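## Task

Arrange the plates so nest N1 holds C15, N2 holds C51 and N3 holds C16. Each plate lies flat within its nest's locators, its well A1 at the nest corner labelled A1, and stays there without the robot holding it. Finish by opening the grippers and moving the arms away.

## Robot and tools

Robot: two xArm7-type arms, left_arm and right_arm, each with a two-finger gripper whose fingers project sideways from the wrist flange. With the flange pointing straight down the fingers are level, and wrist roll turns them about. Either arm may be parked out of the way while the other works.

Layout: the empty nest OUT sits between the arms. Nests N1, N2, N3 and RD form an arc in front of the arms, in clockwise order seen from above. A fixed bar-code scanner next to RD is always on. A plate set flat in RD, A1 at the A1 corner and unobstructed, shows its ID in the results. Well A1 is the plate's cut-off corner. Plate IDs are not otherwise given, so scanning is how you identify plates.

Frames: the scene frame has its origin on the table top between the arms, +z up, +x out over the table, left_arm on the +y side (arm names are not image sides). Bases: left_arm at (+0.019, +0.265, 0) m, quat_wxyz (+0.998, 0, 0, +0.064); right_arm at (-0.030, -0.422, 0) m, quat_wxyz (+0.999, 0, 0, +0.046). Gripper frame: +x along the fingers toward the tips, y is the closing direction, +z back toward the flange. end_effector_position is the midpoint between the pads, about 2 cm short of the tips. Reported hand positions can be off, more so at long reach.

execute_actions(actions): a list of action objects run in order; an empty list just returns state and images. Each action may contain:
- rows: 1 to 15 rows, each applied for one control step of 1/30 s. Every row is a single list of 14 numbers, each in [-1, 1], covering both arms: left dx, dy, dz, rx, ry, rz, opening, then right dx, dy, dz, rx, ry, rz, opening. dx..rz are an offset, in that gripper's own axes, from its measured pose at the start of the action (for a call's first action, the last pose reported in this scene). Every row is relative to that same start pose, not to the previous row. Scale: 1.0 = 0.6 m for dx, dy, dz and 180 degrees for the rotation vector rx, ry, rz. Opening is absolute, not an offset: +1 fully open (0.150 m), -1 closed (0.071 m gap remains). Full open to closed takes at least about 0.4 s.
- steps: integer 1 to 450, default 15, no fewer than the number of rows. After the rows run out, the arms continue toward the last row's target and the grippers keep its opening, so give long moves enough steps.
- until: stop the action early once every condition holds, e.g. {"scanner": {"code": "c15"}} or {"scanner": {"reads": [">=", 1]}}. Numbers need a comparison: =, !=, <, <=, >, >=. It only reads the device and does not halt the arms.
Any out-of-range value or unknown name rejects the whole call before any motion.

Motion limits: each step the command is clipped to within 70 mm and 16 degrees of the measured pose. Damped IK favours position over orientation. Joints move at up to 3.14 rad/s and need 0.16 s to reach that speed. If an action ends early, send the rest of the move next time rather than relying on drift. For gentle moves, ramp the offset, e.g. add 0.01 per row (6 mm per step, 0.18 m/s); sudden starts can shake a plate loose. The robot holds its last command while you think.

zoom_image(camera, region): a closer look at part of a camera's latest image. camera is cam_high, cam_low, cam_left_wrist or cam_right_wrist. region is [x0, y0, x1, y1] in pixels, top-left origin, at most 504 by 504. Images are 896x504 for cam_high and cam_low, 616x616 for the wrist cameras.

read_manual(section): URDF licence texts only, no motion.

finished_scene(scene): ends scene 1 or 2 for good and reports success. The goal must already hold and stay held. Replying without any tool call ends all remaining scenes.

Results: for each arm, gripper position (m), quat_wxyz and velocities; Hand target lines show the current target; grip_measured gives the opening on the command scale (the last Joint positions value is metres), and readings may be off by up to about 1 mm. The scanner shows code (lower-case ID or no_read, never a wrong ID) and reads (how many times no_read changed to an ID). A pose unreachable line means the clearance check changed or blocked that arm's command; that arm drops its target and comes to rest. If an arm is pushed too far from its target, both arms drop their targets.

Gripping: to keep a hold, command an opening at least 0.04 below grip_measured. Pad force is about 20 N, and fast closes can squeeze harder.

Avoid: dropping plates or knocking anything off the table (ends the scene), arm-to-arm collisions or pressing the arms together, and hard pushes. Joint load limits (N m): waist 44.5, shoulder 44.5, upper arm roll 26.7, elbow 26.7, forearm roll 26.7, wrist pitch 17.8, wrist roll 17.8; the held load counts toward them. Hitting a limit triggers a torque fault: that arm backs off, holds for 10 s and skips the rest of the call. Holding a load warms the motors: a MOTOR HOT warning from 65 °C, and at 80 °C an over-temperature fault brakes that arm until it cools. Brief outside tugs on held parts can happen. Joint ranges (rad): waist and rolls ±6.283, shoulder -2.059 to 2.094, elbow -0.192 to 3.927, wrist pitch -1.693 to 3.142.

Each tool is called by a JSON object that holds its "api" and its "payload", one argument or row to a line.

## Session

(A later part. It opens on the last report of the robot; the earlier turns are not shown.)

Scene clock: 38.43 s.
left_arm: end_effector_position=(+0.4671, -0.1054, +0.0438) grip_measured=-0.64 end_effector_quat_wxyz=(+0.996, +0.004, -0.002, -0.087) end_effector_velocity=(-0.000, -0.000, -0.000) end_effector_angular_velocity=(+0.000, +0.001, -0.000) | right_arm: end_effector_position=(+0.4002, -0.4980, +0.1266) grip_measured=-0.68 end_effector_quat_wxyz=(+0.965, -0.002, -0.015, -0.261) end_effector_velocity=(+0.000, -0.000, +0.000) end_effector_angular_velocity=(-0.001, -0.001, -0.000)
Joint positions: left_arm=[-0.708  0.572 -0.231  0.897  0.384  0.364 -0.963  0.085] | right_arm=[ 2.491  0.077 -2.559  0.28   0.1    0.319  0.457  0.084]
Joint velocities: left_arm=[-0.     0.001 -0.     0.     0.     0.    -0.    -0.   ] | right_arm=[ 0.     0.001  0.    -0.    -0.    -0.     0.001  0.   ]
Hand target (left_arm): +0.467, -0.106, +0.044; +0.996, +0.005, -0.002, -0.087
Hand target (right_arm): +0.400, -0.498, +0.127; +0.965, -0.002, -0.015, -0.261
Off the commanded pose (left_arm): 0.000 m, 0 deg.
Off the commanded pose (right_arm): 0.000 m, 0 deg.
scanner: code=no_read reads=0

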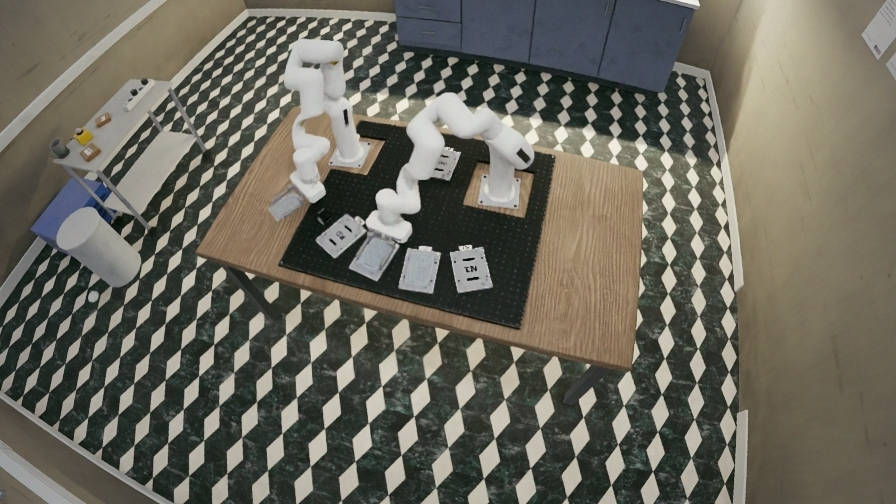

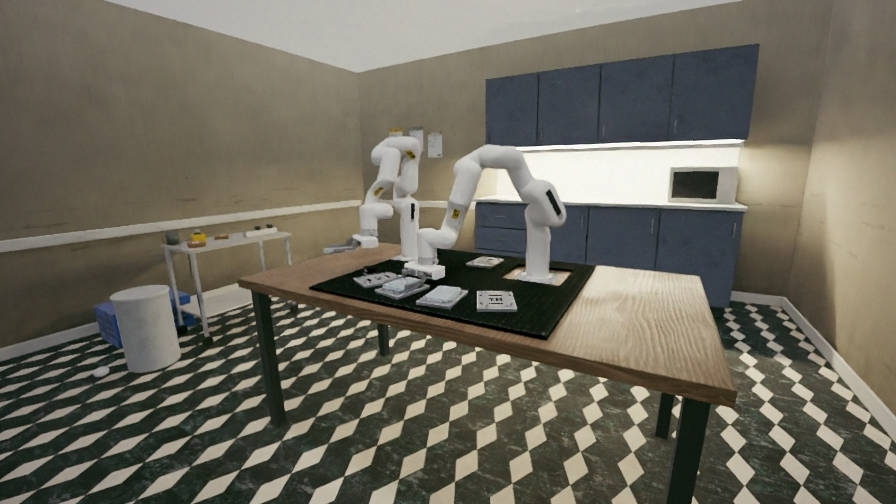

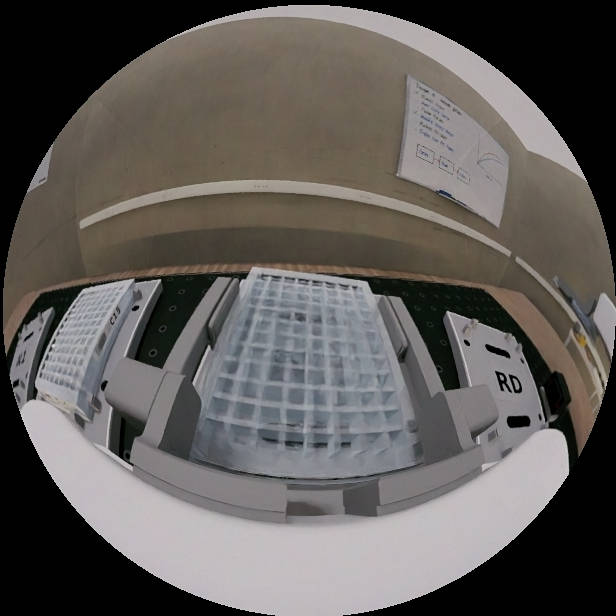

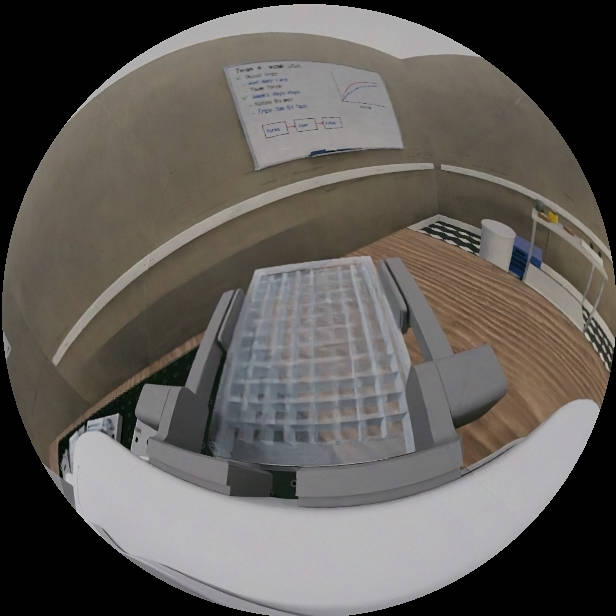

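{"api": "execute_actions", "payload": {
  "actions": [
    {"rows": [[0,0,-0.002,0,0,0,-0.85,0,0,0,0,0,0,-0.85],[0,0,-0.004,0,0,0,-0.85,0,0,0,0,0,0,-0.85],[0,0,-0.005,0,0,0,-0.85,0,0,0,0,0,0,-0.85]], "steps": 20}
  ]
}}

{"api": "zoom_image", "payload": {
  "camera": "cam_left_wrist",
  "region": [150, 250, 470, 530]
}}

{"api": "zoom_image", "payload": {
  "camera": "cam_low",
  "region": [350, 250, 480, 320]
}}

Scene clock: 39.50 s.
left_arm: end_effector_position=(+0.4675, -0.1057, +0.0415) grip_measured=-0.64 end_effector_quat_wxyz=(+0.996, +0.004, -0.003, -0.087) end_effector_velocity=(-0.002, +0.001, -0.004) end_effector_angular_velocity=(+0.008, +0.008, -0.003) | right_arm: end_effector_position=(+0.4002, -0.4980, +0.1266) grip_measured=-0.68 end_effector_quat_wxyz=(+0.965, -0.002, -0.015, -0.261) end_effector_velocity=(+0.000, +0.000, +0.000) end_effector_angular_velocity=(-0.000, +0.000, +0.001)
Joint positions: left_arm=[-0.711  0.58  -0.227  0.9    0.389  0.357 -0.966  0.085] | right_arm=[ 2.491  0.077 -2.559  0.28   0.1    0.319  0.457  0.084]
Joint velocities: left_arm=[ 0.     0.005 -0.001  0.    -0.002  0.007  0.004  0.002] | right_arm=[ 0.    -0.    -0.     0.    -0.001  0.     0.     0.   ]
Hand target (left_arm): +0.467, -0.105, +0.041; +0.996, +0.004, -0.002, -0.087
Hand target (right_arm): +0.400, -0.498, +0.127; +0.965, -0.002, -0.015, -0.261
Off the commanded pose (left_arm): 0.001 m, 0 deg.
Off the commanded pose (right_arm): 0.000 m, 0 deg.
scanner: code=no_read reads=0

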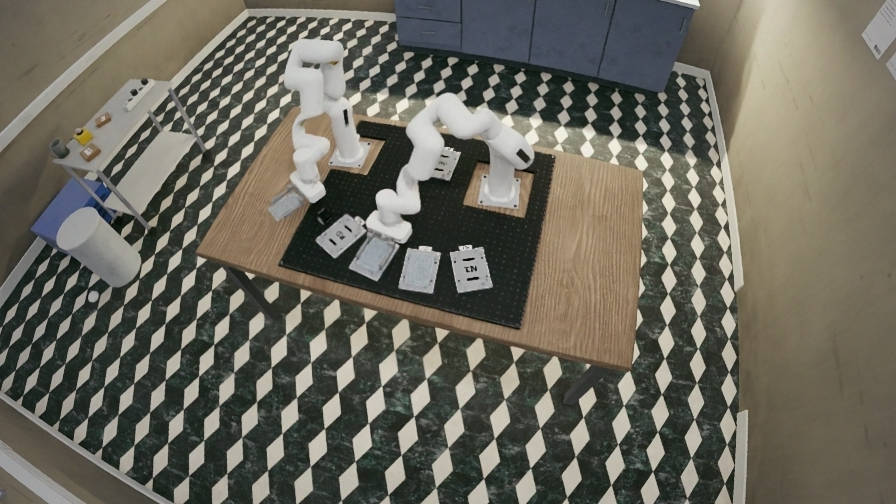

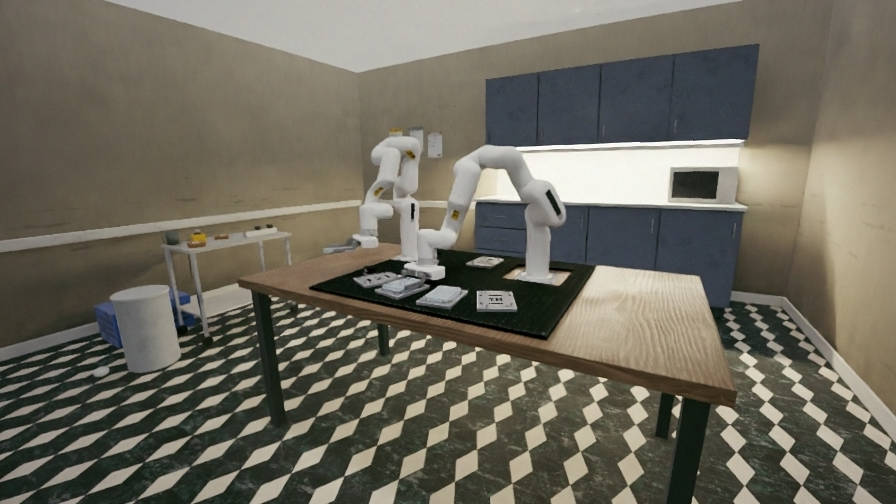

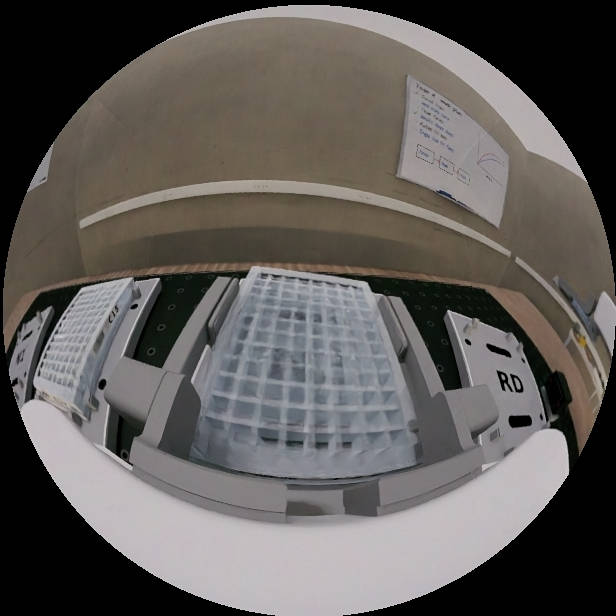

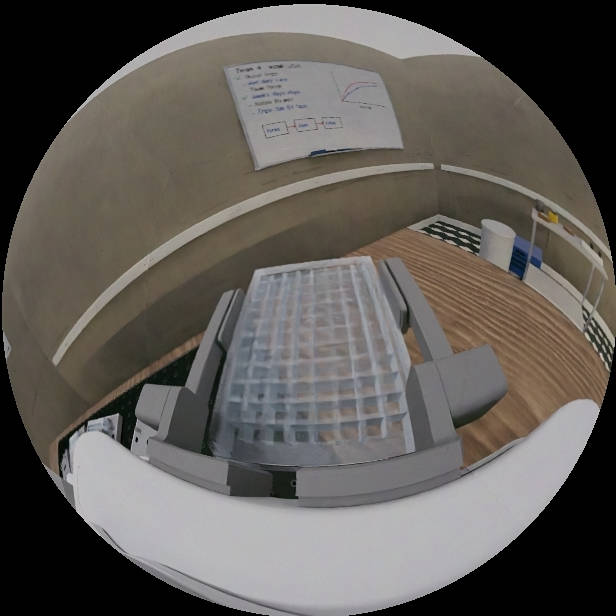

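Region (150, 250, 470, 530) of cam_left_wrist's 616x616 image, scaled by 1.575, with more detail than that image has; it fills the top 441 rows of this view, and the rest is white.

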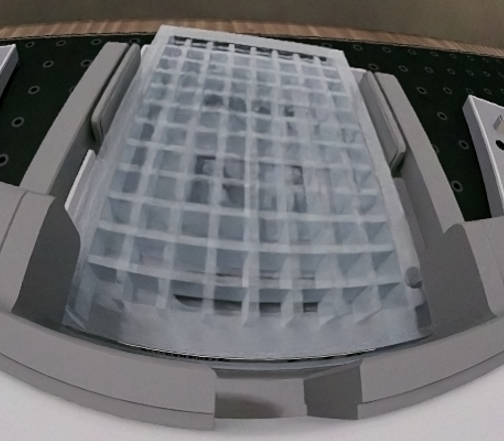

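Region (350, 250, 480, 320) of cam_low's 896x504 image, scaled by 3.877, with more detail than that image has; it fills the top 271 rows of this view, and the rest is white.

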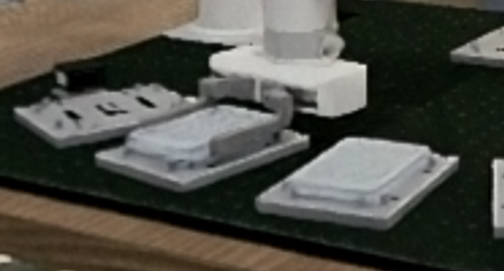

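{"api": "execute_actions", "payload": {
  "actions": [
    {"rows": [[0,0,0.003,0,0,0,-0.85,0,0,0,0,0,0,-0.85],[0,0,0.006,0,0,0,-0.85,0,0,0,0,0,0,-0.85],[0,0,0.008,0,0,0,-0.85,0,0,0,0,0,0,-0.85],[0,0.002,0.008,0,0,0,-0.85,0,0,0,0,0,0,-0.85],[0,0.004,0.008,0,0,0,-0.85,0,0,0,0,0,0,-0.85],[0,0.006,0.008,0,0,0,-0.85,0,0,0,0,0,0,-0.85],[0,0.007,0.008,0,0,0,-0.85,0,0,0,0,0,0,-0.85]], "steps": 20},
    {"rows": [[0,0,-0.002,0,0,0,-0.85,0,0,0,0,0,0,-0.85],[0,0,-0.004,0,0,0,-0.85,0,0,0,0,0,0,-0.85],[0,0,-0.006,0,0,0,-0.85,0,0,0,0,0,0,-0.85],[0,0,-0.008,0,0,0,-0.85,0,0,0,0,0,0,-0.85],[0,0,-0.010,0,0,0,-0.85,0,0,0,0,0,0,-0.85],[0,0,-0.012,0,0,0,-0.85,0,0,0,0,0,0,-0.85]], "steps": 22}
  ]
}}

{"api": "zoom_image", "payload": {
  "camera": "cam_left_wrist",
  "region": [150, 250, 470, 530]
}}

{"api": "zoom_image", "payload": {
  "camera": "cam_low",
  "region": [350, 250, 480, 320]
}}

{"api": "zoom_image", "payload": {
  "camera": "cam_high",
  "region": [330, 210, 450, 290]
}}

Scene clock: 41.17 s.
left_arm: end_effector_position=(+0.4684, -0.1023, +0.0399) grip_measured=-0.64 end_effector_quat_wxyz=(+0.996, +0.003, -0.003, -0.087) end_effector_velocity=(-0.003, +0.001, -0.006) end_effector_angular_velocity=(+0.008, +0.011, -0.004) | right_arm: end_effector_position=(+0.4002, -0.4980, +0.1266) grip_measured=-0.68 end_effector_quat_wxyz=(+0.965, -0.002, -0.015, -0.261) end_effector_velocity=(-0.000, -0.001, -0.000) end_effector_angular_velocity=(+0.001, +0.001, -0.003)
Joint positions: left_arm=[-0.707  0.581 -0.222  0.893  0.393  0.346 -0.963  0.085] | right_arm=[ 2.491  0.077 -2.559  0.28   0.1    0.319  0.457  0.084]
Joint velocities: left_arm=[-0.     0.009 -0.001 -0.002 -0.001  0.002  0.004 -0.   ] | right_arm=[-0.001 -0.001  0.     0.     0.     0.001  0.003 -0.   ]
Hand target (left_arm): +0.468, -0.102, +0.039; +0.996, +0.004, -0.002, -0.087
Hand target (right_arm): +0.400, -0.498, +0.127; +0.965, -0.002, -0.015, -0.261
Off the commanded pose (left_arm): 0.002 m, 0 deg.
Off the commanded pose (right_arm): 0.000 m, 0 deg.
scanner: code=no_read reads=0

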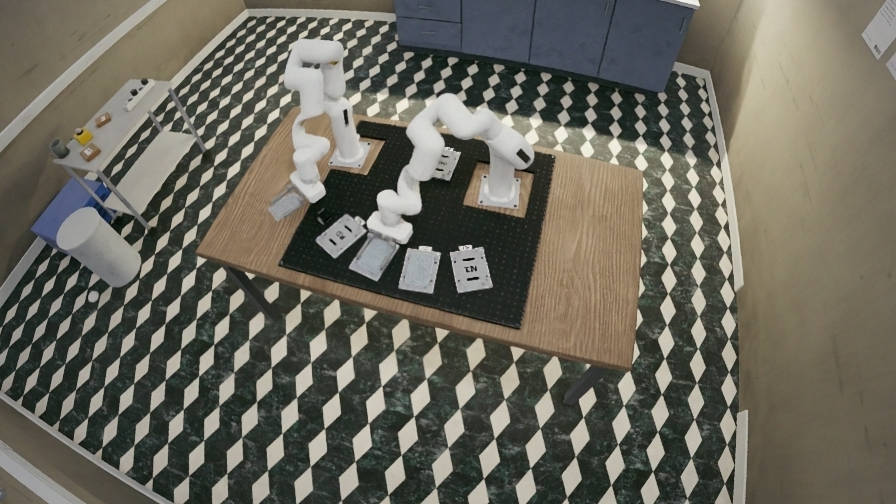

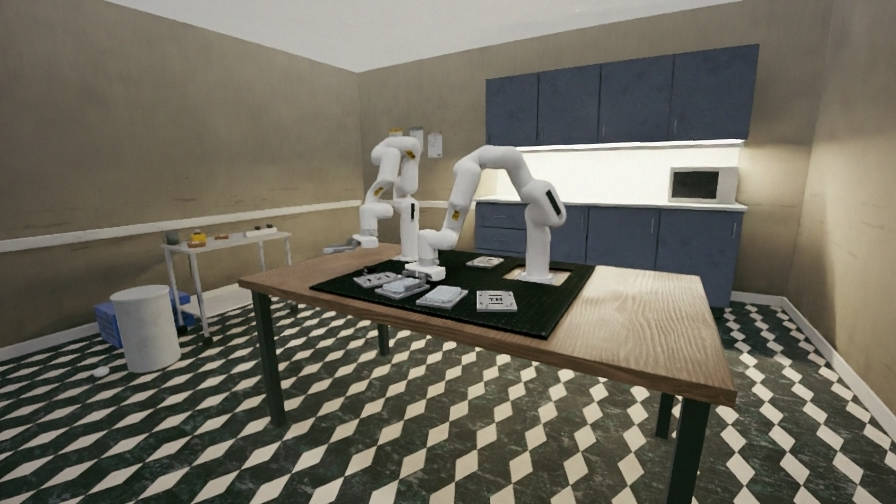

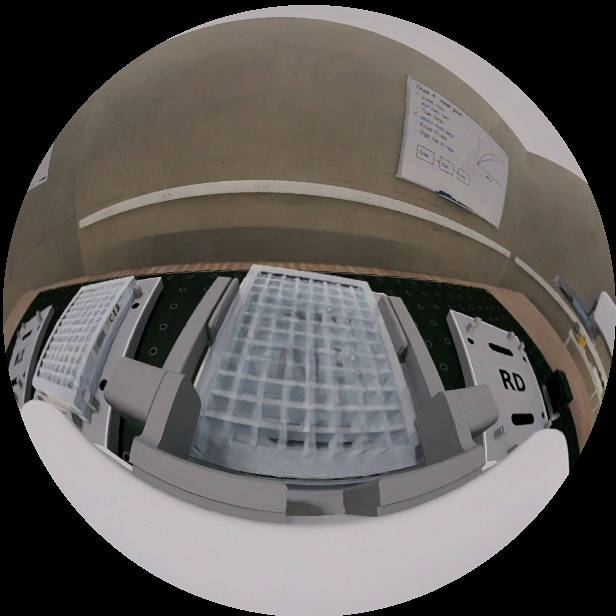

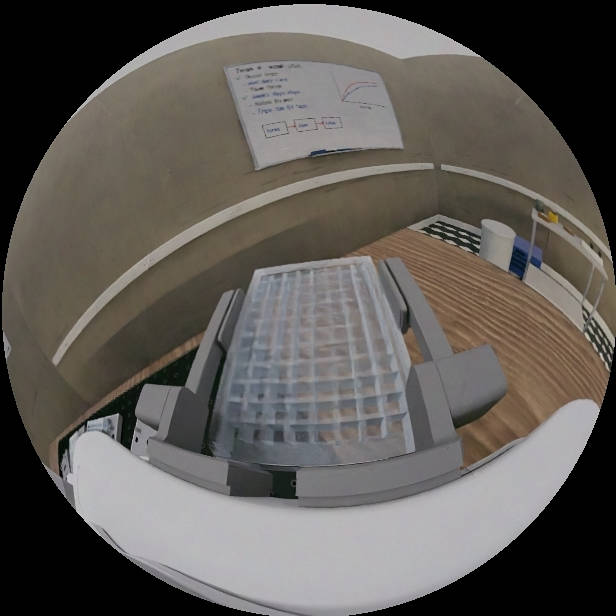

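Region (150, 250, 470, 530) of cam_left_wrist's 616x616 image, scaled by 1.575, with more detail than that image has; it fills the top 441 rows of this view, and the rest is white.

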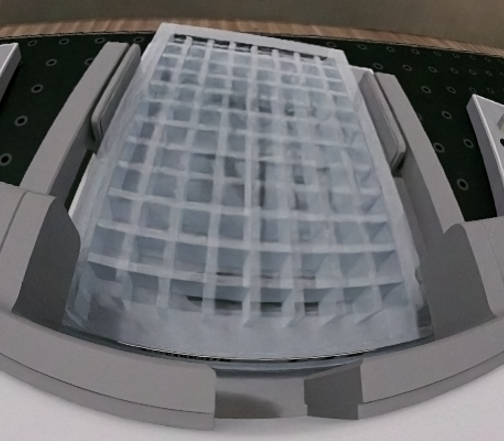

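Region (350, 250, 480, 320) of cam_low's 896x504 image, scaled by 3.877, with more detail than that image has; it fills the top 271 rows of this view, and the rest is white.

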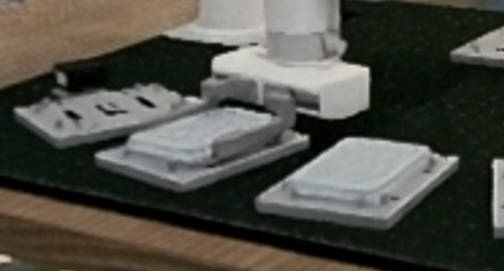

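Region (330, 210, 450, 290) of cam_high's 896x504 image, scaled by 4.200, with more detail than that image has.

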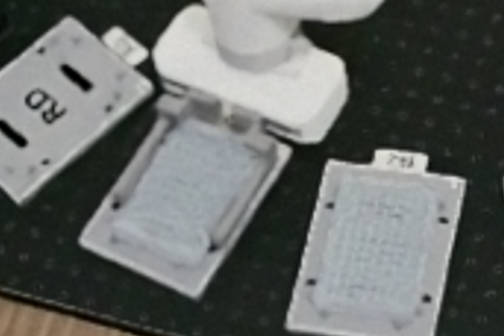

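{"api": "execute_actions", "payload": {
  "actions": [
    {"rows": [[0,0,0.001,0,0,0,-0.75,0,0,0,0,0,0,-0.85],[0,0,0.001,0,0,0,-0.66,0,0,0,0,0,0,-0.85],[0,0,0.001,0,0,0,-0.6,0,0,0,0,0,0,-0.85],[0,0,0.001,0,0,0,-0.5,0,0,0,0,0,0,-0.85],[0,0,0.001,0,0,0,-0.4,0,0,0,0,0,0,-0.85],[0,0,0.001,0,0,0,-0.3,0,0,0,0,0,0,-0.85],[0,0,0.001,0,0,0,-0.2,0,0,0,0,0,0,-0.85]], "steps": 15},
    {"rows": [[0,0,0.01,0,0,0,-0.2,0,0,0,0,0,0,-0.85],[0,0,0.02,0,0,0,-0.2,0,0,0,0,0,0,-0.85],[0,0,0.035,0,0,0,-0.2,0,0,0,0,0,0,-0.85],[-0.005,0,0.05,0,0,0,-0.2,0,0,0,0,0,0,-0.85],[-0.01,0,0.065,0,0,0,-0.2,0,0,0,0,0,0,-0.85],[-0.02,0,0.08,0,0,0,-0.2,0,0,0,0,0,0,-0.85],[-0.03,0,0.09,0,0,0,-0.2,0,0,0,0,0,0,-0.85],[-0.035,0,0.10,0,0,0,-0.2,0,0,0,0,0,0,-0.85]], "steps": 25}
  ]
}}

{"api": "zoom_image", "payload": {
  "camera": "cam_left_wrist",
  "region": [150, 250, 470, 530]
}}

{"api": "zoom_image", "payload": {
  "camera": "cam_low",
  "region": [350, 250, 480, 320]
}}

{"api": "zoom_image", "payload": {
  "camera": "cam_high",
  "region": [330, 210, 450, 290]
}}

Scene clock: 42.80 s.
left_arm: end_effector_position=(+0.4468, -0.0984, +0.0990) grip_measured=-0.20 end_effector_quat_wxyz=(+0.996, +0.004, -0.002, -0.088) end_effector_velocity=(+0.000, -0.000, +0.002) end_effector_angular_velocity=(-0.001, -0.002, +0.001) | right_arm: end_effector_position=(+0.4002, -0.4980, +0.1266) grip_measured=-0.68 end_effector_quat_wxyz=(+0.965, -0.002, -0.015, -0.261) end_effector_velocity=(-0.000, -0.000, -0.000) end_effector_angular_velocity=(+0.000, +0.000, -0.001)
Joint positions: left_arm=[-0.661  0.374 -0.317  0.792  0.286  0.453 -0.913  0.103] | right_arm=[ 2.491  0.077 -2.559  0.28   0.1    0.319  0.457  0.084]
Joint velocities: left_arm=[ 0.001 -0.003 -0.001 -0.    -0.001  0.    -0.     0.   ] | right_arm=[ 0.    -0.     0.     0.     0.001  0.     0.001  0.   ]
Hand target (left_arm): +0.447, -0.098, +0.099; +0.996, +0.004, -0.003, -0.088
Hand target (right_arm): +0.400, -0.498, +0.127; +0.965, -0.002, -0.015, -0.261
Off the commanded pose (left_arm): 0.001 m, 0 deg.
Off the commanded pose (right_arm): 0.000 m, 0 deg.
scanner: code=no_read reads=0

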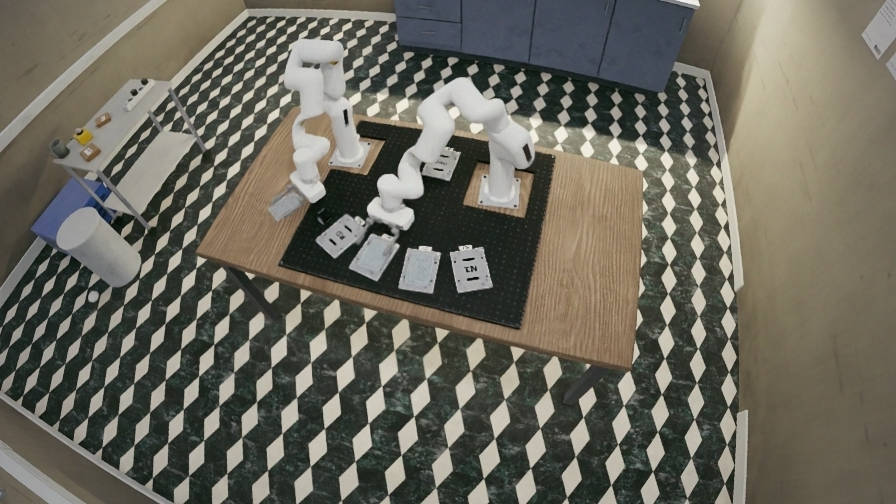

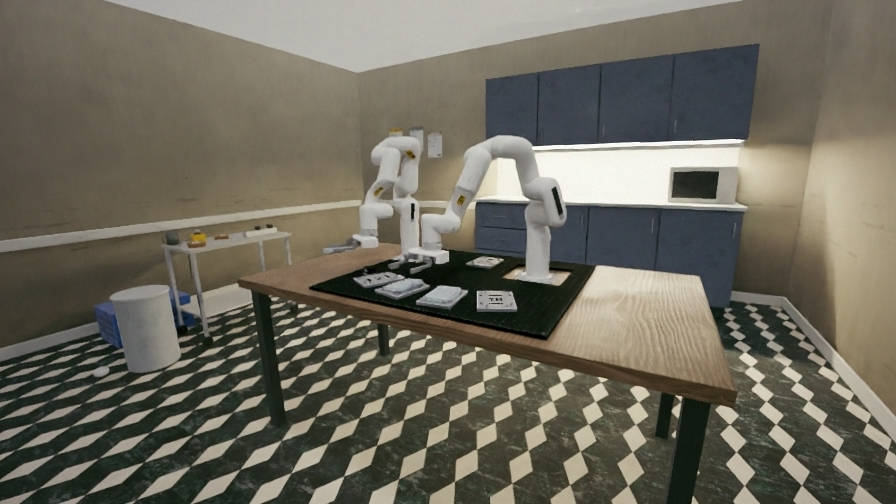

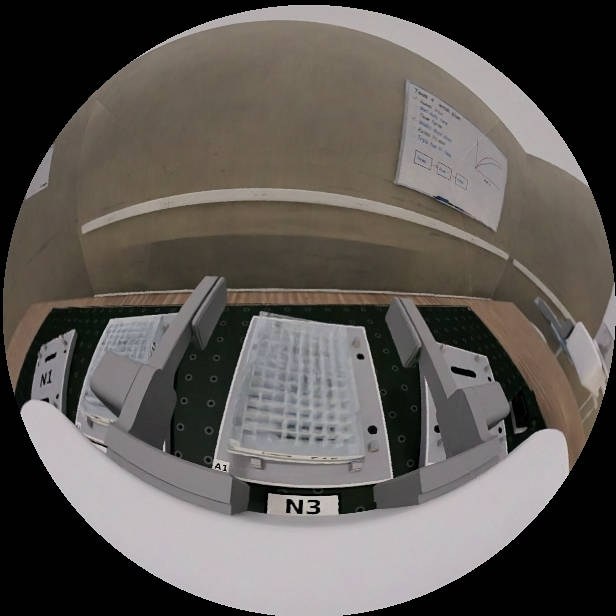

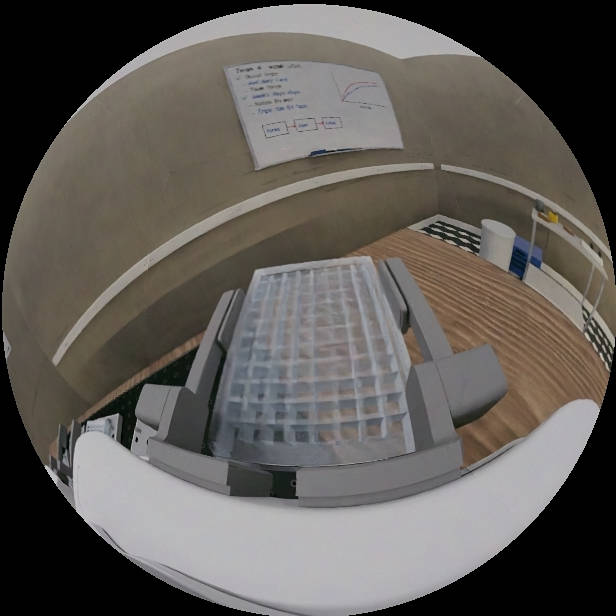

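Region (150, 250, 470, 530) of cam_left_wrist's 616x616 image, scaled by 1.575, with more detail than that image has; it fills the top 441 rows of this view, and the rest is white.

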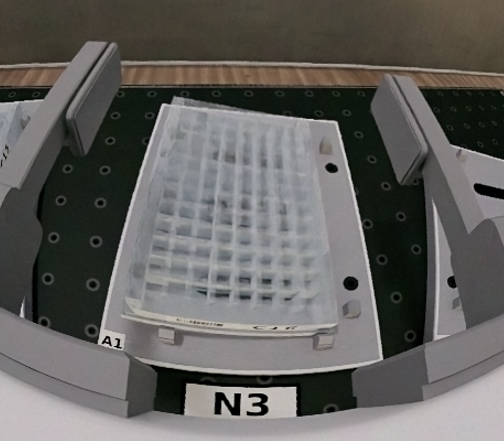

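Region (350, 250, 480, 320) of cam_low's 896x504 image, scaled by 3.877, with more detail than that image has; it fills the top 271 rows of this view, and the rest is white.

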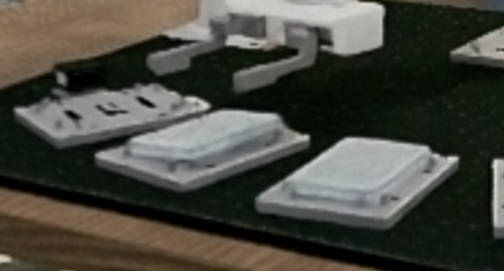

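Region (330, 210, 450, 290) of cam_high's 896x504 image, scaled by 4.200, with more detail than that image has.

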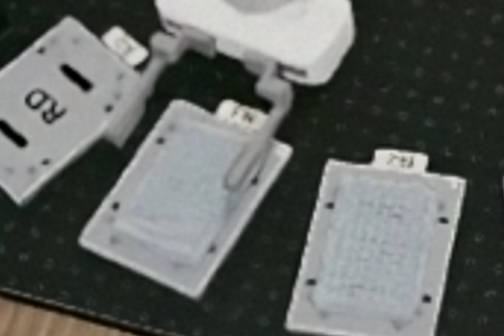

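{"api": "execute_actions", "payload": {
  "actions": [
    {"rows": [[0.005,-0.001,-0.01,0,0,-0.002,-0.1,0,0,0,0,0,0,-0.85],[0.012,-0.003,-0.02,0,0,-0.004,0.0,0,0,0,0,0,0,-0.85],[0.02,-0.005,-0.035,0,0,-0.006,0.0,0,0,0,0,0,0,-0.85],[0.028,-0.0065,-0.05,0,0,-0.008,0.0,0,0,0,0,0,0,-0.85],[0.035,-0.0075,-0.06,0,0,-0.0094,0.0,0,0,0,0,0,0,-0.85],[0.035,-0.0075,-0.07,0,0,-0.0094,0.0,0,0,0,0,0,0,-0.85],[0.035,-0.0075,-0.08,0,0,-0.0094,0.0,0,0,0,0,0,0,-0.85],[0.035,-0.0075,-0.088,0,0,-0.0094,0.0,0,0,0,0,0,0,-0.85],[0.035,-0.0075,-0.093,0,0,-0.0094,0.0,0,0,0,0,0,0,-0.85],[0.035,-0.0075,-0.095,0,0,-0.0094,0.0,0,0,0,0,0,0,-0.85]], "steps": 28},
    {"rows": [[0,0,0,0,0,0,-0.1,0,0,0,0,0,0,-0.85],[0,0,0,0,0,0,-0.2,0,0,0,0,0,0,-0.85],[0,0,0,0,0,0,-0.25,0,0,0,0,0,0,-0.85],[0,0,0,0,0,0,-0.3,0,0,0,0,0,0,-0.85],[0,0,0,0,0,0,-0.34,0,0,0,0,0,0,-0.85],[0,0,0,0,0,0,-0.38,0,0,0,0,0,0,-0.85],[0,0,0,0,0,0,-0.42,0,0,0,0,0,0,-0.85],[0,0,0,0,0,0,-0.46,0,0,0,0,0,0,-0.85],[0,0,0,0,0,0,-0.5,0,0,0,0,0,0,-0.85],[0,0,0,0,0,0,-0.53,0,0,0,0,0,0,-0.85],[0,0,0,0,0,0,-0.56,0,0,0,0,0,0,-0.85],[0,0,0,0,0,0,-0.58,0,0,0,0,0,0,-0.85]], "steps": 24}
  ]
}}

{"api": "zoom_image", "payload": {
  "camera": "cam_left_wrist",
  "region": [150, 250, 470, 530]
}}

{"api": "zoom_image", "payload": {
  "camera": "cam_low",
  "region": [350, 250, 480, 320]
}}

Scene clock: 45.37 s.
left_arm: end_effector_position=(+0.4672, -0.1062, +0.0424) grip_measured=-0.58 end_effector_quat_wxyz=(+0.995, +0.004, -0.002, -0.102) end_effector_velocity=(+0.000, -0.000, +0.000) end_effector_angular_velocity=(-0.001, -0.001, -0.000) | right_arm: end_effector_position=(+0.4002, -0.4980, +0.1266) grip_measured=-0.68 end_effector_quat_wxyz=(+0.965, -0.002, -0.015, -0.261) end_effector_velocity=(-0.000, -0.000, -0.000) end_effector_angular_velocity=(-0.000, +0.000, -0.001)
Joint positions: left_arm=[-0.696  0.574 -0.233  0.89   0.396  0.356 -0.935  0.088] | right_arm=[ 2.491  0.077 -2.559  0.28   0.1    0.319  0.457  0.084]
Joint velocities: left_arm=[ 0.    -0.    -0.     0.    -0.    -0.001  0.001 -0.   ] | right_arm=[-0.001 -0.    -0.     0.    -0.     0.     0.001  0.   ]
Hand target (left_arm): +0.467, -0.106, +0.042; +0.995, +0.004, -0.002, -0.102
Hand target (right_arm): +0.400, -0.498, +0.127; +0.965, -0.002, -0.015, -0.261
Off the commanded pose (left_arm): 0.000 m, 0 deg.
Off the commanded pose (right_arm): 0.000 m, 0 deg.
scanner: code=no_read reads=0

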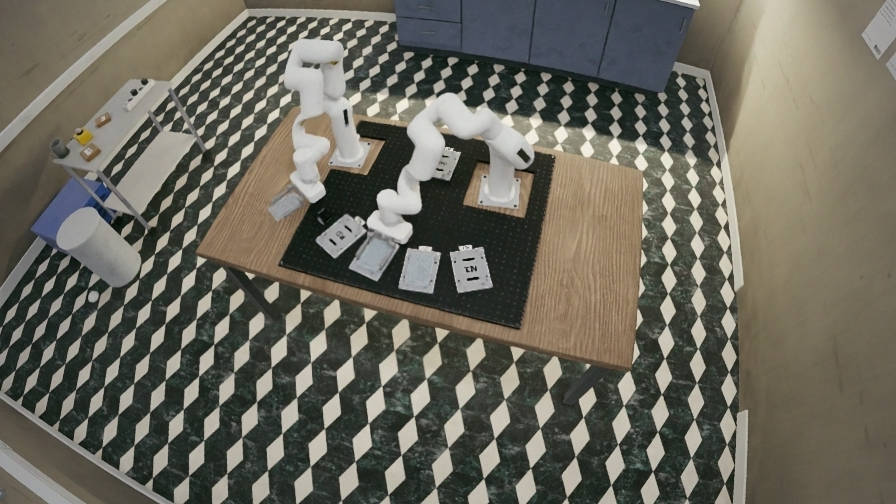

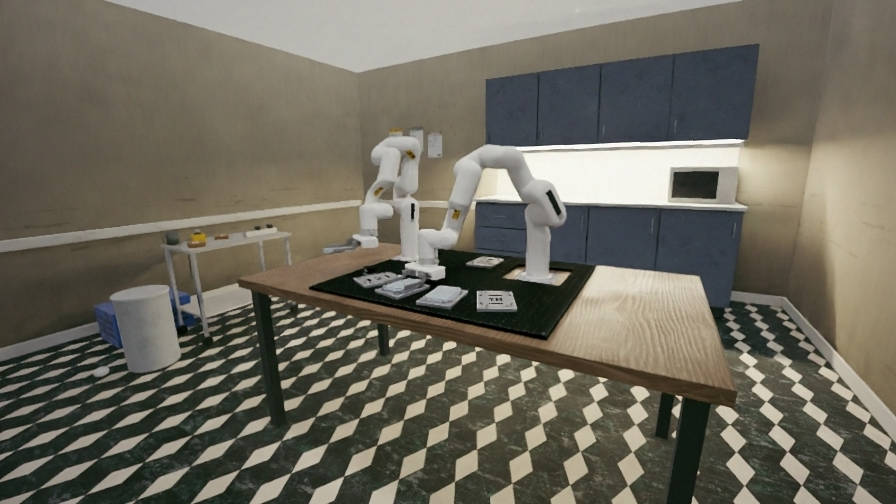

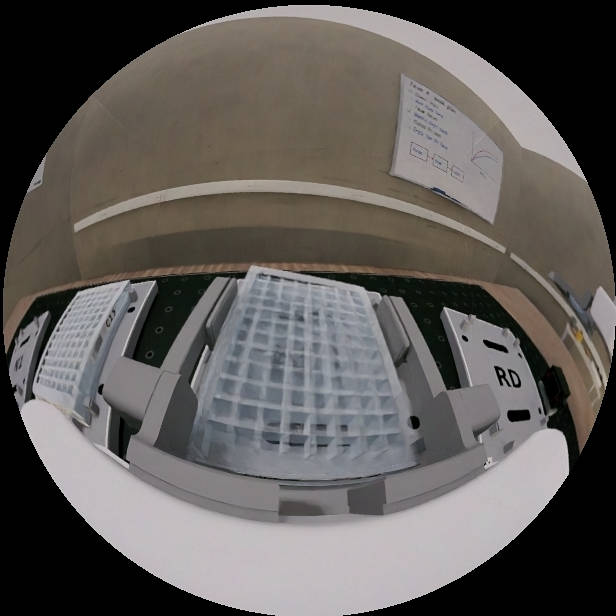

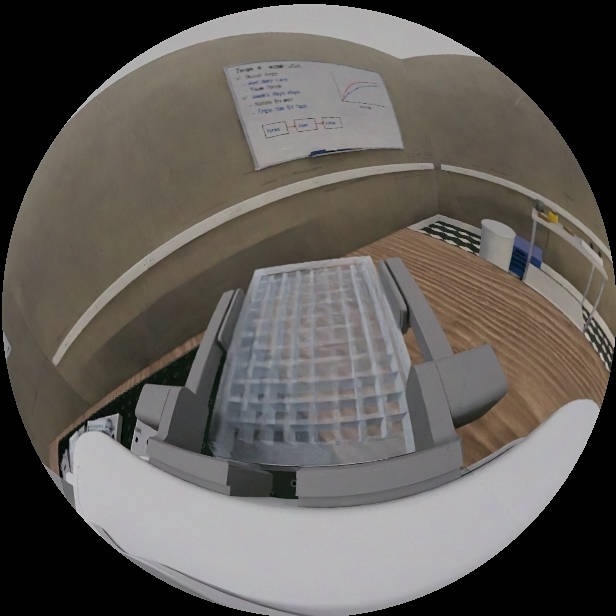

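Region (150, 250, 470, 530) of cam_left_wrist's 616x616 image, scaled by 1.575, with more detail than that image has; it fills the top 441 rows of this view, and the rest is white.

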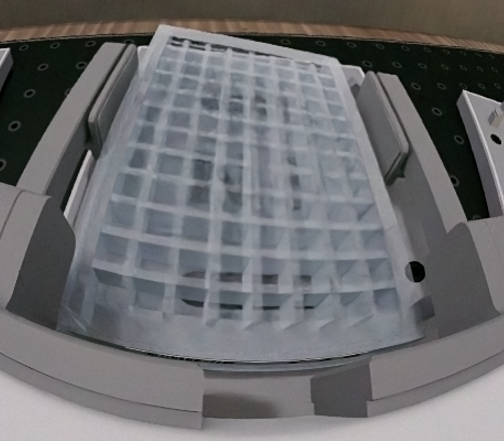

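Region (350, 250, 480, 320) of cam_low's 896x504 image, scaled by 3.877, with more detail than that image has; it fills the top 271 rows of this view, and the rest is white.

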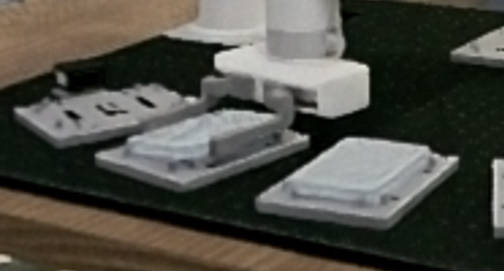

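{"api": "execute_actions", "payload": {
  "actions": [
    {"rows": [[0,-0.0007,0,0,0,0,-0.58,0,0,0,0,0,0,-0.85],[0,-0.0014,0,0,0,0,-0.58,0,0,0,0,0,0,-0.85],[0,-0.0021,0,0,0,0,-0.58,0,0,0,0,0,0,-0.85],[0,-0.0028,0,0,0,0,-0.58,0,0,0,0,0,0,-0.85],[0,-0.0035,0,0,0,0,-0.58,0,0,0,0,0,0,-0.85],[0,-0.0042,0,0,0,0,-0.58,0,0,0,0,0,0,-0.85]], "steps": 20}
  ]
}}

{"api": "zoom_image", "payload": {
  "camera": "cam_left_wrist",
  "region": [150, 250, 470, 530]
}}

{"api": "zoom_image", "payload": {
  "camera": "cam_low",
  "region": [350, 250, 480, 320]
}}

Scene clock: 46.30 s.
left_arm: end_effector_position=(+0.4666, -0.1088, +0.0424) grip_measured=-0.58 end_effector_quat_wxyz=(+0.995, +0.004, -0.002, -0.102) end_effector_velocity=(+0.001, +0.001, +0.000) end_effector_angular_velocity=(+0.000, -0.000, +0.003) | right_arm: end_effector_position=(+0.4002, -0.4980, +0.1266) grip_measured=-0.68 end_effector_quat_wxyz=(+0.965, -0.002, -0.015, -0.261) end_effector_velocity=(-0.000, +0.000, +0.000) end_effector_angular_velocity=(-0.000, -0.000, -0.000)
Joint positions: left_arm=[-0.701  0.577 -0.234  0.896  0.396  0.359 -0.939  0.088] | right_arm=[ 2.491  0.077 -2.559  0.28   0.1    0.319  0.457  0.084]
Joint velocities: left_arm=[ 0.002 -0.     0.001  0.001 -0.     0.    -0.001 -0.   ] | right_arm=[ 0.     0.001 -0.    -0.    -0.     0.     0.001 -0.   ]
Hand target (left_arm): +0.467, -0.109, +0.042; +0.995, +0.004, -0.002, -0.102
Hand target (right_arm): +0.400, -0.498, +0.127; +0.965, -0.002, -0.015, -0.261
Off the commanded pose (left_arm): 0.000 m, 0 deg.
Off the commanded pose (right_arm): 0.000 m, 0 deg.
scanner: code=no_read reads=0

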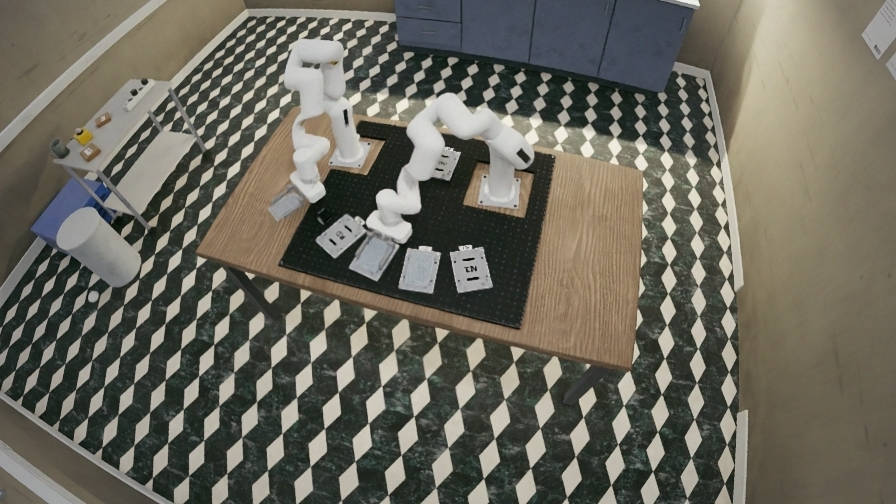

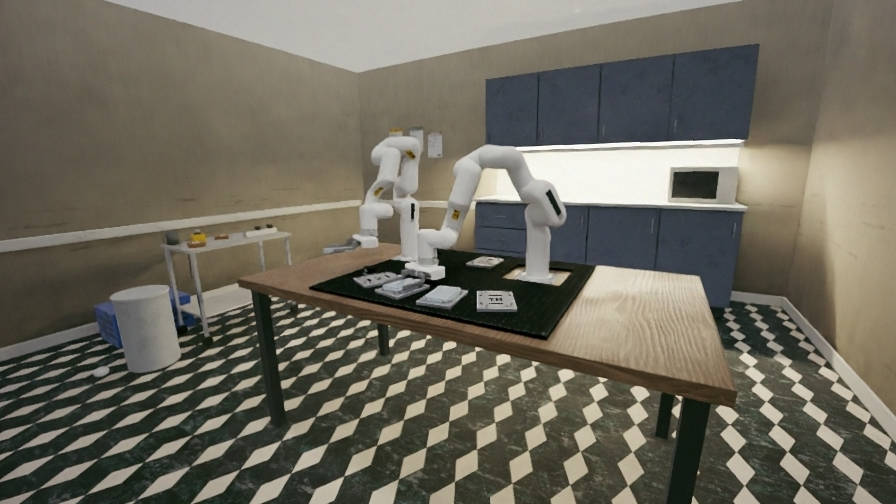

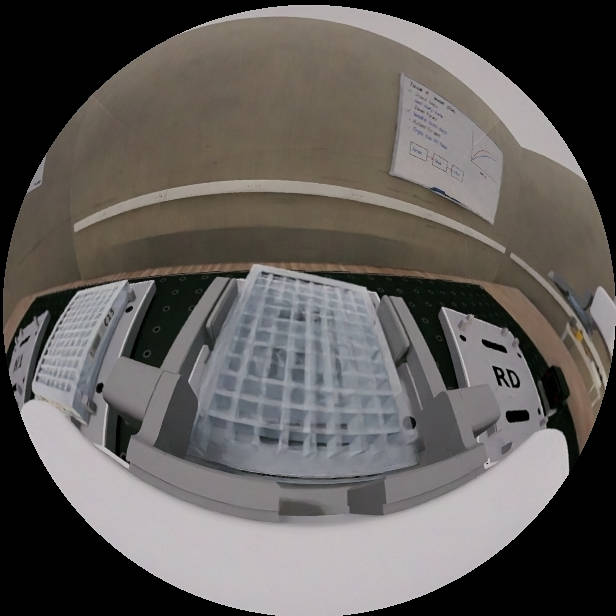

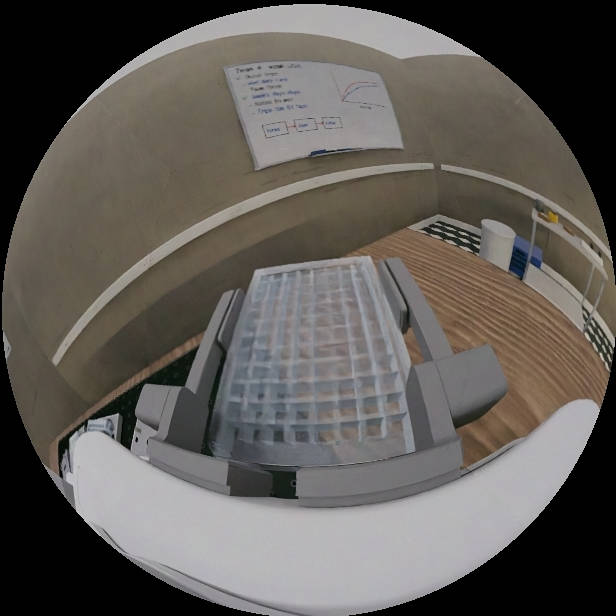

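Region (150, 250, 470, 530) of cam_left_wrist's 616x616 image, scaled by 1.575, with more detail than that image has; it fills the top 441 rows of this view, and the rest is white.

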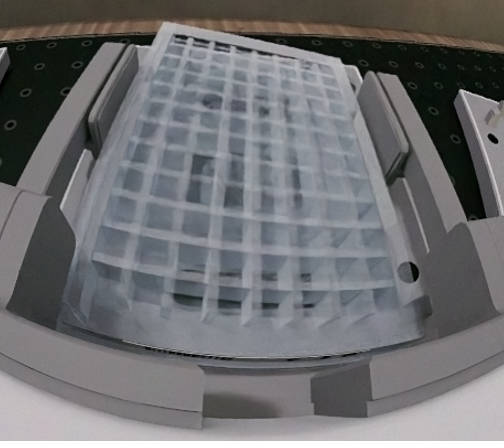

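Region (350, 250, 480, 320) of cam_low's 896x504 image, scaled by 3.877, with more detail than that image has; it fills the top 271 rows of this view, and the rest is white.

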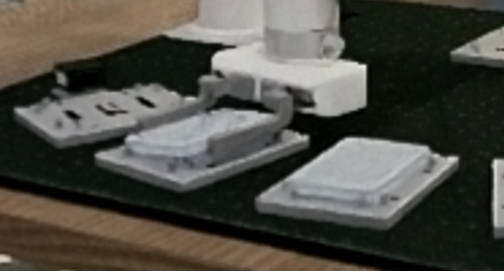

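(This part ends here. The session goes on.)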